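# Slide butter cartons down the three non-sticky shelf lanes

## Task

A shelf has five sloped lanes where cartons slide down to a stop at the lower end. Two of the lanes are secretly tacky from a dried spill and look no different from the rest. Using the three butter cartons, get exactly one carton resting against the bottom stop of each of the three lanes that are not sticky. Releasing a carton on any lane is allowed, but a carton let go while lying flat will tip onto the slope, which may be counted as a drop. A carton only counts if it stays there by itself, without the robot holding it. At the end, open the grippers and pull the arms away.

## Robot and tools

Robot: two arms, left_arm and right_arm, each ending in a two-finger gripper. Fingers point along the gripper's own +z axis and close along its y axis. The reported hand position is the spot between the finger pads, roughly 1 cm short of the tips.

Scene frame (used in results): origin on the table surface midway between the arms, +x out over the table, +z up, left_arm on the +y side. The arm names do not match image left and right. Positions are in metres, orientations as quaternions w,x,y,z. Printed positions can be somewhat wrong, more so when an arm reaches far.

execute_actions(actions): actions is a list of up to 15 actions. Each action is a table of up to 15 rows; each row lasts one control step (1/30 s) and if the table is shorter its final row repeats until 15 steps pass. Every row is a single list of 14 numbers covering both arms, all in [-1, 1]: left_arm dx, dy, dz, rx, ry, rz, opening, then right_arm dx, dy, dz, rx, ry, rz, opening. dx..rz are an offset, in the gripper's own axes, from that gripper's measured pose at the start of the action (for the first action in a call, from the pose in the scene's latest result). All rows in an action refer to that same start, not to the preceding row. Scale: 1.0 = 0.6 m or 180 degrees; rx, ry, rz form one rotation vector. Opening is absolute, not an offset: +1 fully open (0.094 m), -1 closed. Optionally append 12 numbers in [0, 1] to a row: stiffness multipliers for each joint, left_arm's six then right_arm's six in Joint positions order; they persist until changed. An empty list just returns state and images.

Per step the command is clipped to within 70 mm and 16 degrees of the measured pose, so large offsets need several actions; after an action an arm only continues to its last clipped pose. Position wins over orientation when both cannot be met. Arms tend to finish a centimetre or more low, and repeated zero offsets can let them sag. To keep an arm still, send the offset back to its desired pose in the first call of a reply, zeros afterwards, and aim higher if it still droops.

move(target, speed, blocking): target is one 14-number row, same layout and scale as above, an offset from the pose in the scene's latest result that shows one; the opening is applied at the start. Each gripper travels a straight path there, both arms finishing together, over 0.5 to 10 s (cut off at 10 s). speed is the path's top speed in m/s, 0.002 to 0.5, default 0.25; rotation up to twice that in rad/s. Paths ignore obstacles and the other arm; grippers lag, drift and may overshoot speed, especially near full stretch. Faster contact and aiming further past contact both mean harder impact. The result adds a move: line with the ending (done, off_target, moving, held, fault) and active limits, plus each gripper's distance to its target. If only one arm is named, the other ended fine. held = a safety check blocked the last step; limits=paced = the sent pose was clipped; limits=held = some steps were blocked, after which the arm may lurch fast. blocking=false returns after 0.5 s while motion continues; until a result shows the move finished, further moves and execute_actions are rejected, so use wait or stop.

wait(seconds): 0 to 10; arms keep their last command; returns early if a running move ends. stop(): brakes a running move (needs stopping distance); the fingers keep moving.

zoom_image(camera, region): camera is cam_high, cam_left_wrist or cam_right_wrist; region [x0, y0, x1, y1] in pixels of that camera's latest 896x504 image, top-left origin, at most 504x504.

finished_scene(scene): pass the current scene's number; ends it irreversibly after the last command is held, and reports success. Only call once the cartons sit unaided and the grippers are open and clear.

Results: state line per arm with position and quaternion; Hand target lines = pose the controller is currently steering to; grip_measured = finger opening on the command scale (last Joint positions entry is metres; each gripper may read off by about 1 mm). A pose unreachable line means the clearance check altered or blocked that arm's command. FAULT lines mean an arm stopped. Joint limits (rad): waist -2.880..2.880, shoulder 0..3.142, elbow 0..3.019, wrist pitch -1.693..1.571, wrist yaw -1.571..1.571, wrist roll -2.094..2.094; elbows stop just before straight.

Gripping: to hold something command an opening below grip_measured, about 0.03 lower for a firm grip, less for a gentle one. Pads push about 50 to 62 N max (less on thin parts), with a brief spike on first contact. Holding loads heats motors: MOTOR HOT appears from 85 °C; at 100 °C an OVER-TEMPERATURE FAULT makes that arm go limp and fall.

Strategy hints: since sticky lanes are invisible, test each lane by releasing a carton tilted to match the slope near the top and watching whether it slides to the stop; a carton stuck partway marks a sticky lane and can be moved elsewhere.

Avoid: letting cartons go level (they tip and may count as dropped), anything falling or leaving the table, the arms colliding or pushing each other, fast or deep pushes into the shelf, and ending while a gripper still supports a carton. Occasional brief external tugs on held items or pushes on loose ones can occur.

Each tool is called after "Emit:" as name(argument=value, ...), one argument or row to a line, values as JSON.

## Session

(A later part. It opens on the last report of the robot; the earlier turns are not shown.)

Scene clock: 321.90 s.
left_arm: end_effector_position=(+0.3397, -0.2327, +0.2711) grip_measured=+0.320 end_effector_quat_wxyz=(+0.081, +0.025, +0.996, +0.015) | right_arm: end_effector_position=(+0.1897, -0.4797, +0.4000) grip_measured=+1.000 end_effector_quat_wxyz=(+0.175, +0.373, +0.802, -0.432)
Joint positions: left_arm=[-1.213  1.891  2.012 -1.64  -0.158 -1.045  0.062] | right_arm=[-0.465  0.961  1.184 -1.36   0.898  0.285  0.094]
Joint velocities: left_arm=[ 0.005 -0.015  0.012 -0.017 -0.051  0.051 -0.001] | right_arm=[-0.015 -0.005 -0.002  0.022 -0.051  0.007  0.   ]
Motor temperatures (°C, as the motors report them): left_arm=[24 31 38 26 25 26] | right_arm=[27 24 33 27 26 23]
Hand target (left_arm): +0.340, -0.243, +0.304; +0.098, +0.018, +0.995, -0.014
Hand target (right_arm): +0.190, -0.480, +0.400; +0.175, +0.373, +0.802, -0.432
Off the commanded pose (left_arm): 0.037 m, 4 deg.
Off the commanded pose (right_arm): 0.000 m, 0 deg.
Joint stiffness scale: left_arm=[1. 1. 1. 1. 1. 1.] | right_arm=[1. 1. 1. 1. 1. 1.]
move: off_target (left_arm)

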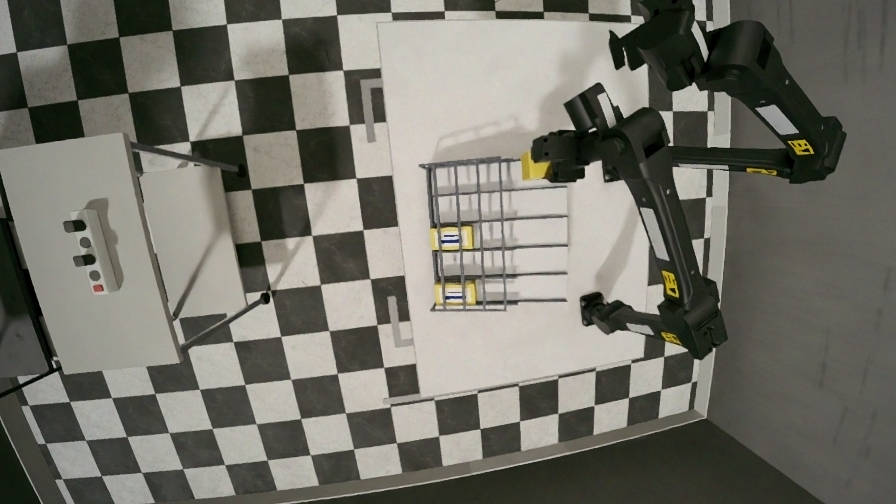

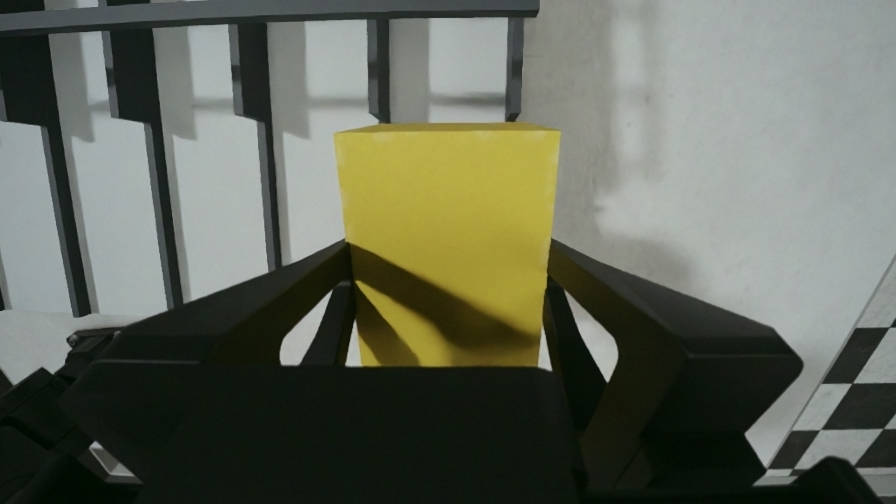

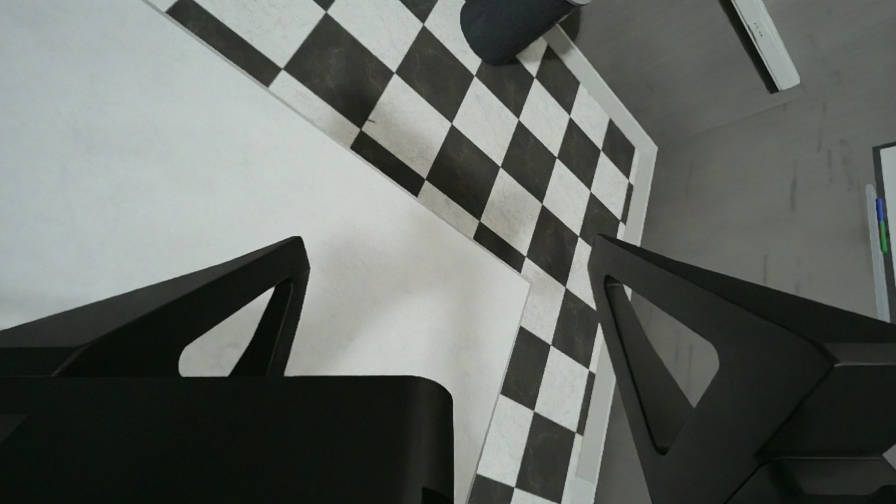

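Wrist pitch is near its limit, so I'll descend while pitching.

Emit:
move(
  target=[-0.045,-0.012,0.06,0.013,0.05,-0.01,0.28,0,0,0,0,0,0,1],
  speed=0.05,
)

Scene clock: 326.00 s.
left_arm: end_effector_position=(+0.3617, -0.2314, +0.2133) grip_measured=+0.320 end_effector_quat_wxyz=(-0.010, +0.005, +1.000, +0.021) | right_arm: end_effector_position=(+0.1897, -0.4797, +0.4000) grip_measured=+1.000 end_effector_quat_wxyz=(+0.175, +0.373, +0.802, -0.432)
Joint positions: left_arm=[-1.137  1.987  2.012 -1.641 -0.005 -1.012  0.062] | right_arm=[-0.465  0.961  1.184 -1.36   0.898  0.285  0.094]
Joint velocities: left_arm=[-0.005 -0.005 -0.002  0.007  0.066 -0.037 -0.   ] | right_arm=[-0.024  0.005 -0.012 -0.007 -0.007 -0.022  0.   ]
Motor temperatures (°C, as the motors report them): left_arm=[24 31 39 26 25 26] | right_arm=[27 24 34 27 26 23]
Hand target (left_arm): +0.371, -0.238, +0.239; +0.003, +0.010, +1.000, -0.004
Hand target (right_arm): +0.190, -0.480, +0.400; +0.175, +0.373, +0.802, -0.432
Off the commanded pose (left_arm): 0.030 m, 3 deg.
Off the commanded pose (right_arm): 0.000 m, 0 deg.
Joint stiffness scale: left_arm=[1. 1. 1. 1. 1. 1.] | right_arm=[1. 1. 1. 1. 1. 1.]
move: off_target (left_arm)

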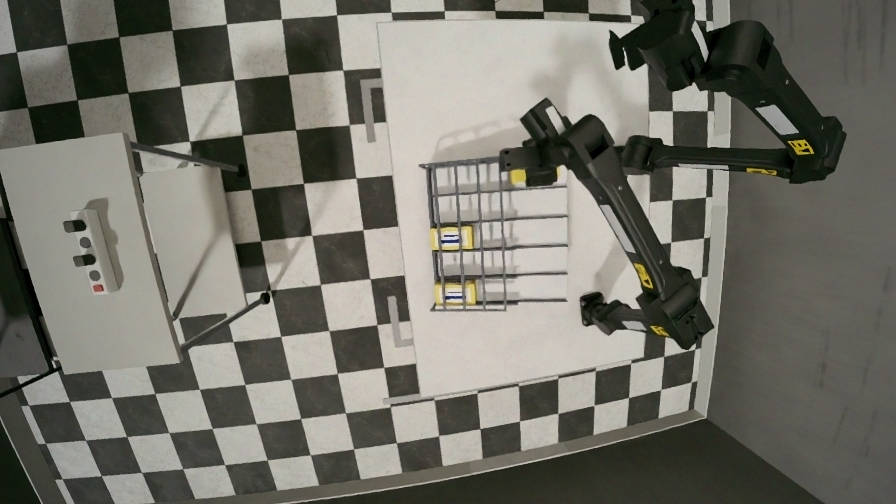

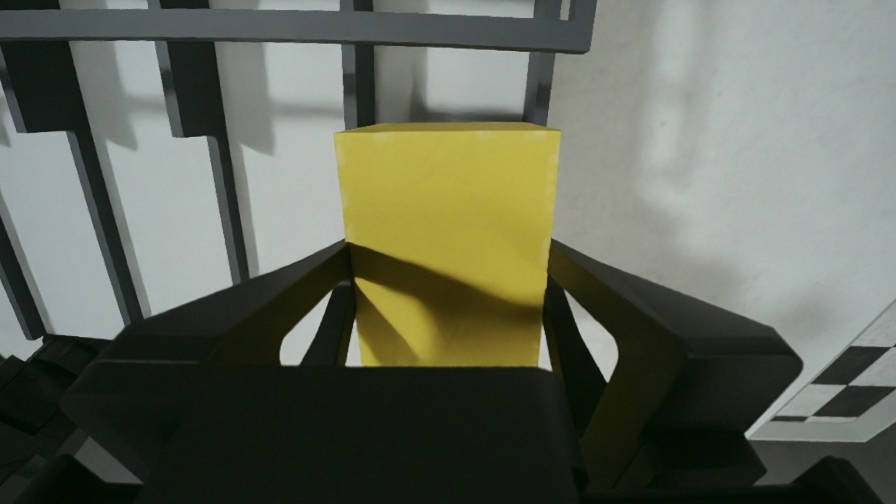

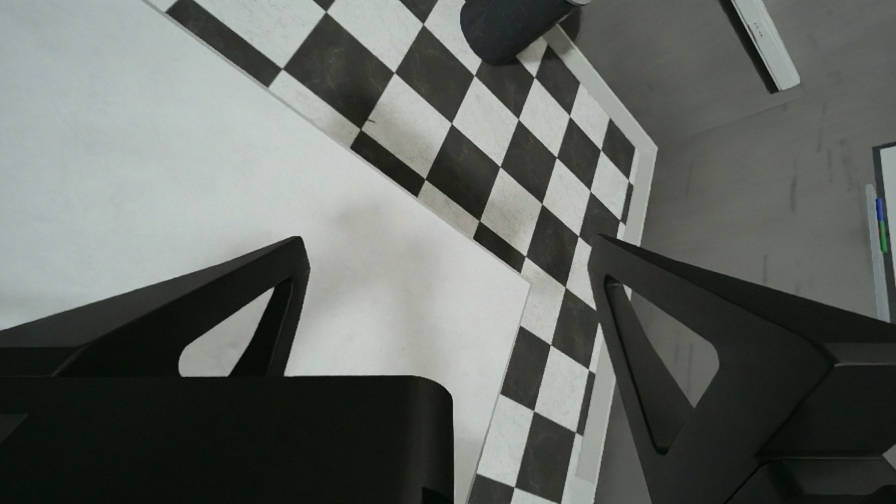

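Emit:
move(
  target=[0.01,0.0,0.066,0,0,0,0.28,0,0,0,0,0,0,1],
  speed=0.02,
)

Scene clock: 330.53 s.
left_arm: end_effector_position=(+0.3598, -0.2280, +0.1733) grip_measured=+0.320 end_effector_quat_wxyz=(-0.012, +0.006, +1.000, +0.025) | right_arm: end_effector_position=(+0.1897, -0.4797, +0.4000) grip_measured=+1.000 end_effector_quat_wxyz=(+0.175, +0.373, +0.802, -0.432)
Joint positions: left_arm=[-1.137  1.986  1.904 -1.544 -0.006 -1.012  0.062] | right_arm=[-0.465  0.961  1.184 -1.36   0.898  0.285  0.094]
Joint velocities: left_arm=[ 0.005  0.005  0.012 -0.017 -0.051  0.037 -0.   ] | right_arm=[-0.015 -0.015  0.002  0.002 -0.007 -0.022  0.   ]
Motor temperatures (°C, as the motors report them): left_arm=[24 31 39 26 25 26] | right_arm=[27 24 34 27 26 23]
Hand target (left_arm): +0.355, -0.230, +0.174; -0.010, +0.005, +1.000, +0.021
Hand target (right_arm): +0.190, -0.480, +0.400; +0.175, +0.373, +0.802, -0.432
Off the commanded pose (left_arm): 0.005 m, 1 deg.
Off the commanded pose (right_arm): 0.000 m, 0 deg.
Joint stiffness scale: left_arm=[1. 1. 1. 1. 1. 1.] | right_arm=[1. 1. 1. 1. 1. 1.]
move: done

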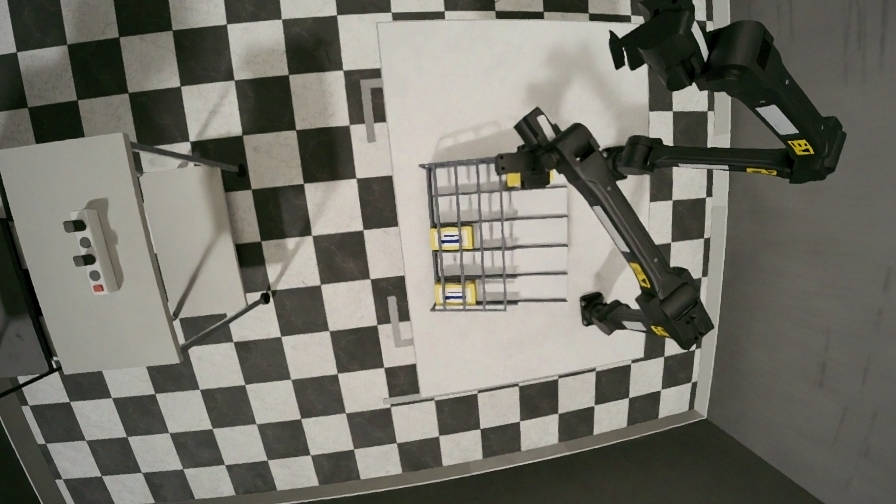

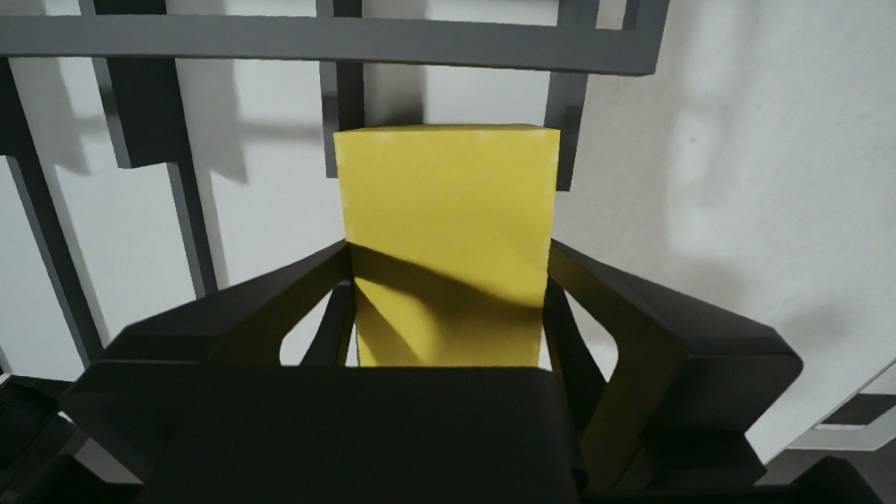

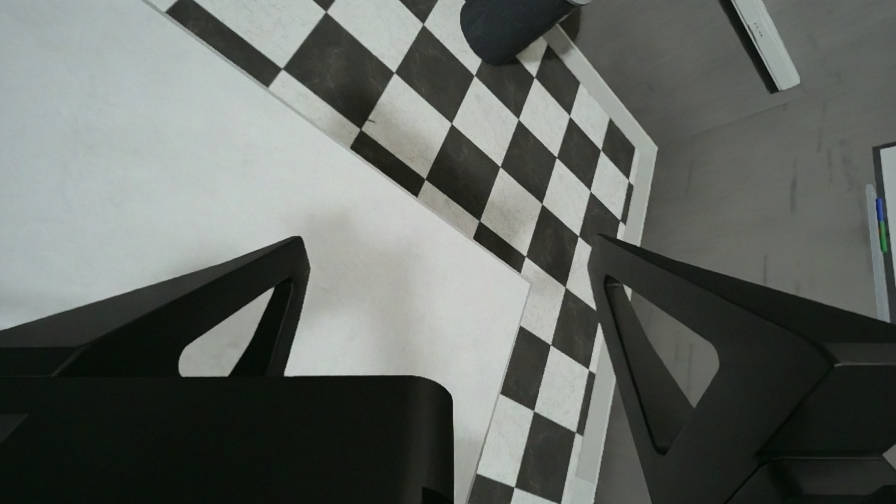

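Emit:
move(
  target=[0,0,0.015,0,0,0,0.28,0,0,0,0,0,0,1],
  speed=0.01,
)

Emit:
move(
  target=[0,0,0,0,0,0,0.85,0,0,0,0,0,0,1],
  speed=0.01,
)

Emit:
wait(
  seconds=1.5,
)

Emit:
move(
  target=[0.05,0.3,-0.25,0,-0.08,0,0.85,0,0,0,0,0,0,1],
  speed=0.15,
)

Scene clock: 334.80 s.
left_arm: end_effector_position=(+0.3608, -0.2293, +0.1725) grip_measured=+0.320 end_effector_quat_wxyz=(-0.009, +0.006, +1.000, +0.022) | right_arm: end_effector_position=(+0.1897, -0.4797, +0.4000) grip_measured=+1.000 end_effector_quat_wxyz=(+0.175, +0.373, +0.802, -0.432)
Joint positions: left_arm=[-1.137  1.985  1.902 -1.535 -0.007 -1.012  0.062] | right_arm=[-0.465  0.961  1.184 -1.36   0.898  0.285  0.094]
Joint velocities: left_arm=[-0.005 -0.015  0.007 -0.007 -0.007  0.007  0.001] | right_arm=[-0.005 -0.005 -0.002 -0.002 -0.022  0.037  0.   ]
Motor temperatures (°C, as the motors report them): left_arm=[24 32 38 26 25 26] | right_arm=[27 24 34 27 26 23]
Hand target (left_arm): +0.360, -0.227, +0.165; -0.012, +0.006, +1.000, +0.025
Hand target (right_arm): +0.190, -0.480, +0.400; +0.175, +0.373, +0.802, -0.432
Off the commanded pose (left_arm): 0.009 m, 0 deg.
Off the commanded pose (right_arm): 0.000 m, 0 deg.
Joint stiffness scale: left_arm=[1. 1. 1. 1. 1. 1.] | right_arm=[1. 1. 1. 1. 1. 1.]
move: done

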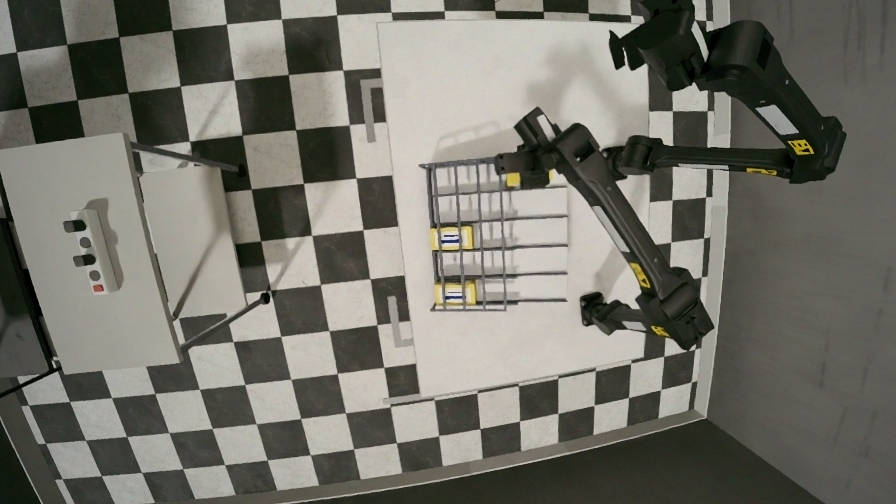

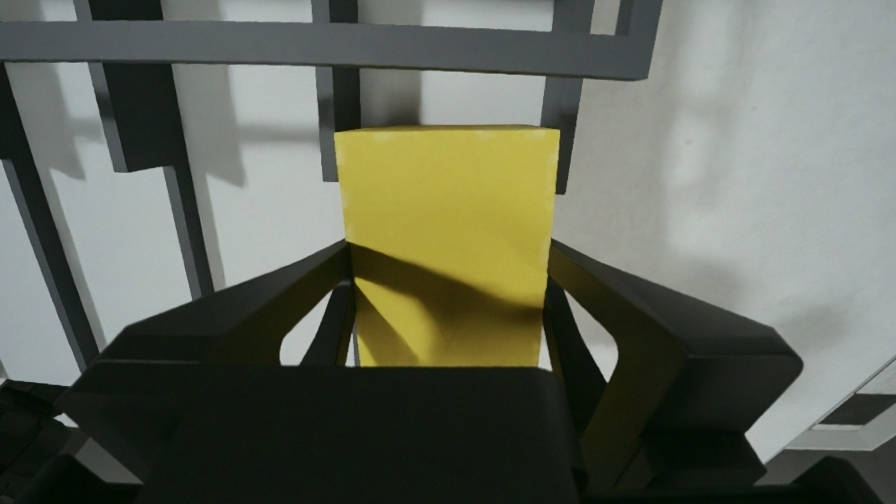

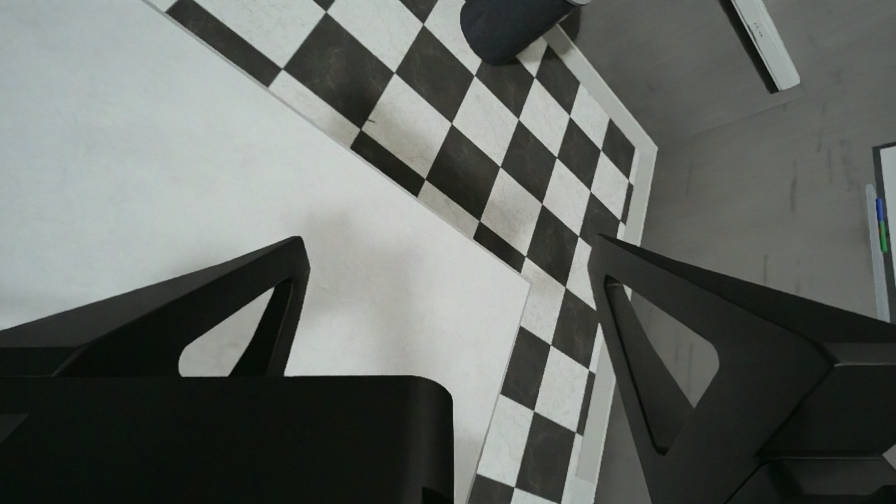

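Scene clock: 335.30 s.
left_arm: end_effector_position=(+0.3609, -0.2292, +0.1728) grip_measured=+0.847 end_effector_quat_wxyz=(-0.009, +0.006, +1.000, +0.022) | right_arm: end_effector_position=(+0.1897, -0.4797, +0.4000) grip_measured=+1.000 end_effector_quat_wxyz=(+0.175, +0.373, +0.802, -0.432)
Joint positions: left_arm=[-1.137  1.985  1.902 -1.535 -0.008 -1.012  0.087] | right_arm=[-0.465  0.961  1.184 -1.36   0.898  0.285  0.094]
Joint velocities: left_arm=[-0.024 -0.005 -0.007 -0.007  0.007  0.022 -0.   ] | right_arm=[ 0.005  0.005 -0.007 -0.017 -0.022 -0.007  0.   ]
Motor temperatures (°C, as the motors report them): left_arm=[24 32 38 26 25 26] | right_arm=[27 24 34 27 26 23]
Hand target (left_arm): +0.361, -0.229, +0.173; -0.009, +0.006, +1.000, +0.022
Hand target (right_arm): +0.190, -0.480, +0.400; +0.175, +0.373, +0.802, -0.432
Off the commanded pose (left_arm): 0.000 m, 0 deg.
Off the commanded pose (right_arm): 0.000 m, 0 deg.
Joint stiffness scale: left_arm=[1. 1. 1. 1. 1. 1.] | right_arm=[1. 1. 1. 1. 1. 1.]
move: done

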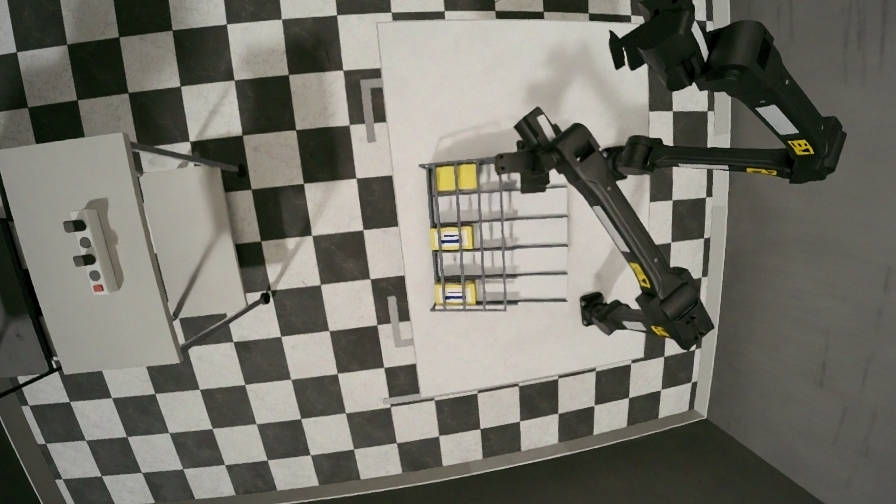

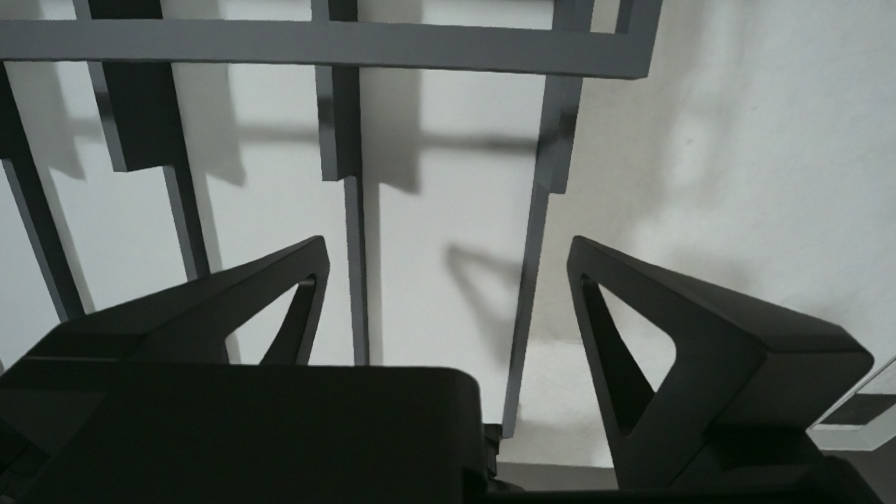

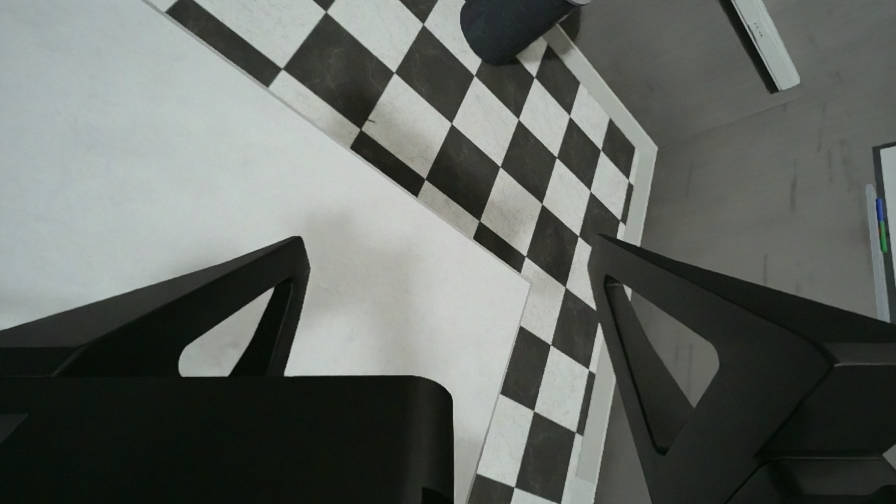

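Scene clock: 336.80 s.
left_arm: end_effector_position=(+0.3609, -0.2292, +0.1728) grip_measured=+0.847 end_effector_quat_wxyz=(-0.009, +0.006, +1.000, +0.022) | right_arm: end_effector_position=(+0.1897, -0.4797, +0.4000) grip_measured=+1.000 end_effector_quat_wxyz=(+0.175, +0.373, +0.802, -0.432)
Joint positions: left_arm=[-1.137  1.985  1.902 -1.535 -0.008 -1.012  0.087] | right_arm=[-0.465  0.961  1.184 -1.36   0.898  0.285  0.094]
Joint velocities: left_arm=[-0.005 -0.005 -0.007  0.007  0.037 -0.007 -0.001] | right_arm=[-0.005  0.005 -0.007 -0.007  0.051 -0.022  0.   ]
Motor temperatures (°C, as the motors report them): left_arm=[24 32 38 26 25 26] | right_arm=[27 24 34 27 26 23]
Hand target (left_arm): +0.361, -0.229, +0.173; -0.009, +0.006, +1.000, +0.022
Hand target (right_arm): +0.190, -0.480, +0.400; +0.175, +0.373, +0.802, -0.432
Off the commanded pose (left_arm): 0.000 m, 0 deg.
Off the commanded pose (right_arm): 0.000 m, 0 deg.
Joint stiffness scale: left_arm=[1. 1. 1. 1. 1. 1.] | right_arm=[1. 1. 1. 1. 1. 1.]
wait: 1.50 s; at rest by 0.17 s

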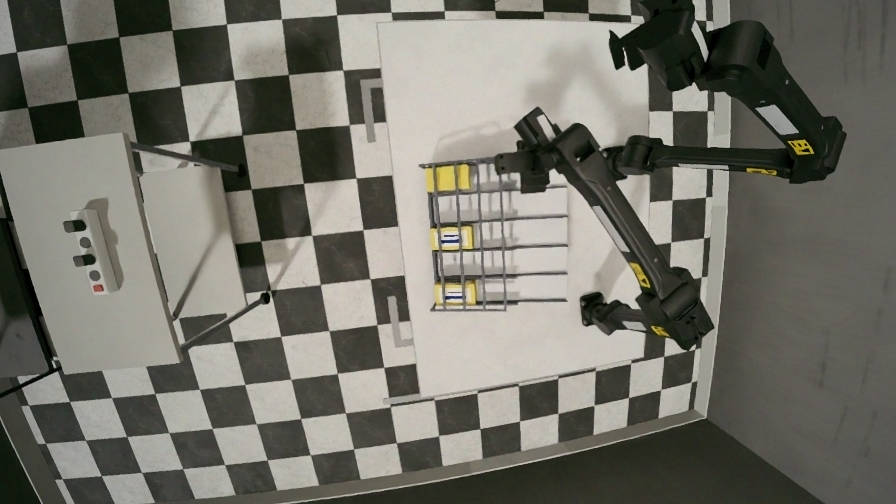

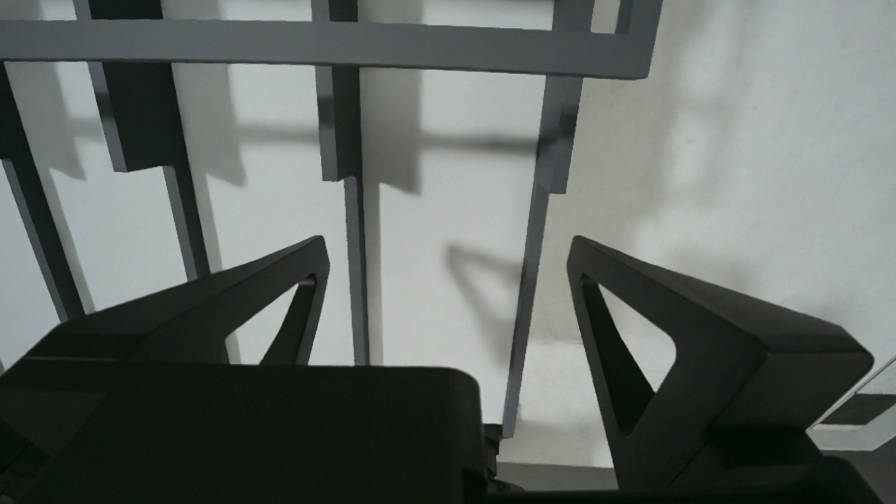

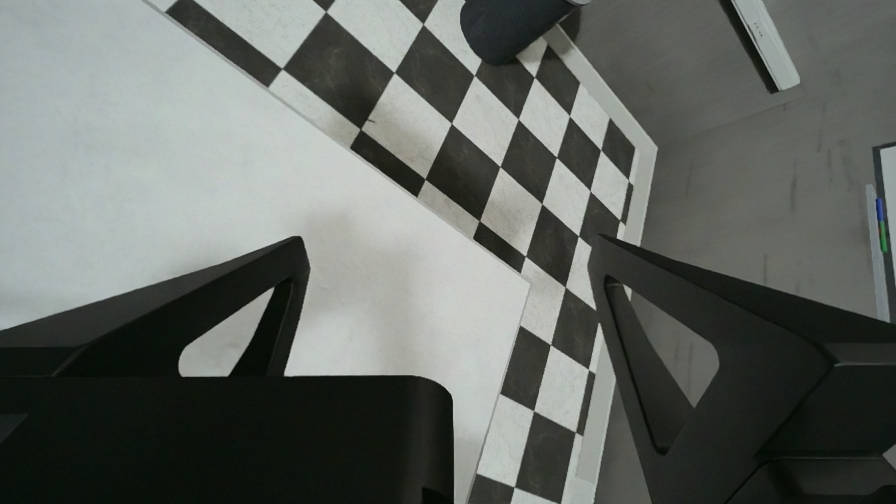

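Scene clock: 338.80 s.
left_arm: end_effector_position=(+0.3368, -0.0635, +0.3454) grip_measured=+0.847 end_effector_quat_wxyz=(+0.128, +0.002, +0.992, +0.002) | right_arm: end_effector_position=(+0.1897, -0.4797, +0.4000) grip_measured=+1.000 end_effector_quat_wxyz=(+0.175, +0.373, +0.802, -0.432)
Joint positions: left_arm=[-1.068  1.451  1.636 -1.608 -0.211 -0.935  0.087] | right_arm=[-0.465  0.961  1.184 -1.36   0.898  0.285  0.094]
Joint velocities: left_arm=[-0.005 -0.015 -0.012 -0.012 -0.007 -0.007 -0.   ] | right_arm=[-0.005  0.005 -0.002  0.012  0.007  0.081  0.   ]
Motor temperatures (°C, as the motors report them): left_arm=[24 32 37 26 25 26] | right_arm=[27 24 34 27 26 23]
Hand target (left_arm): +0.337, -0.057, +0.334; +0.116, +0.008, +0.993, +0.021
Hand target (right_arm): +0.190, -0.480, +0.400; +0.175, +0.373, +0.802, -0.432
Off the commanded pose (left_arm): 0.016 m, 3 deg.
Off the commanded pose (right_arm): 0.000 m, 0 deg.
Joint stiffness scale: left_arm=[1. 1. 1. 1. 1. 1.] | right_arm=[1. 1. 1. 1. 1. 1.]
move: off_target (left_arm)

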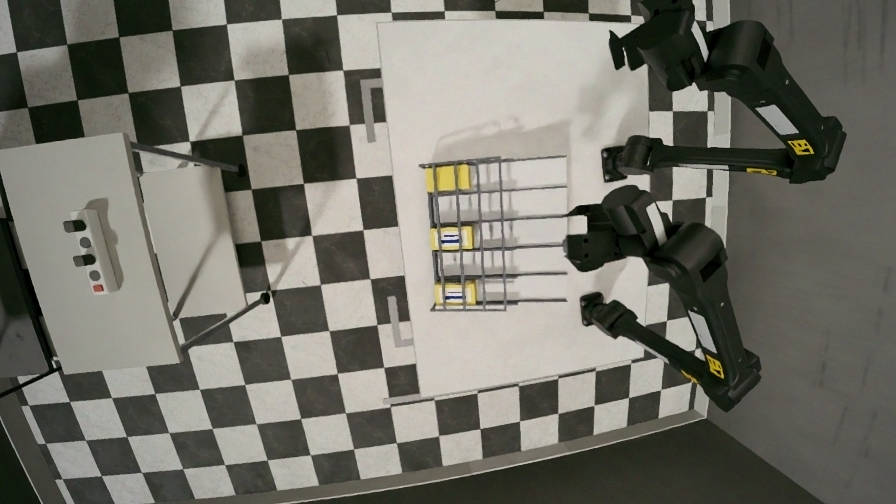

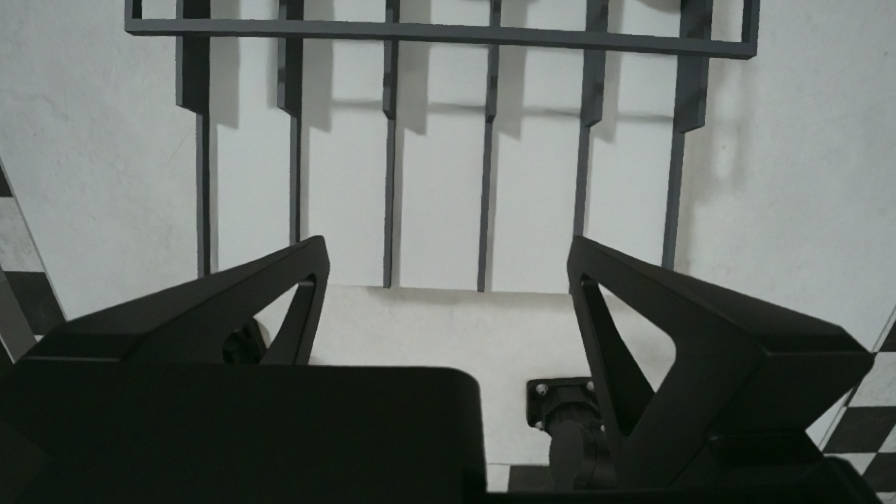

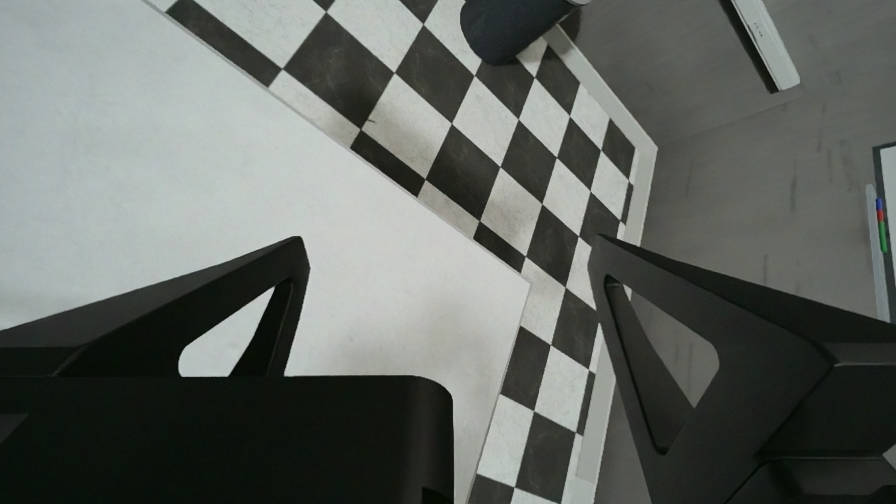

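Emit:
finished_scene(
  scene=1,
)

The scene is finished: the task was done.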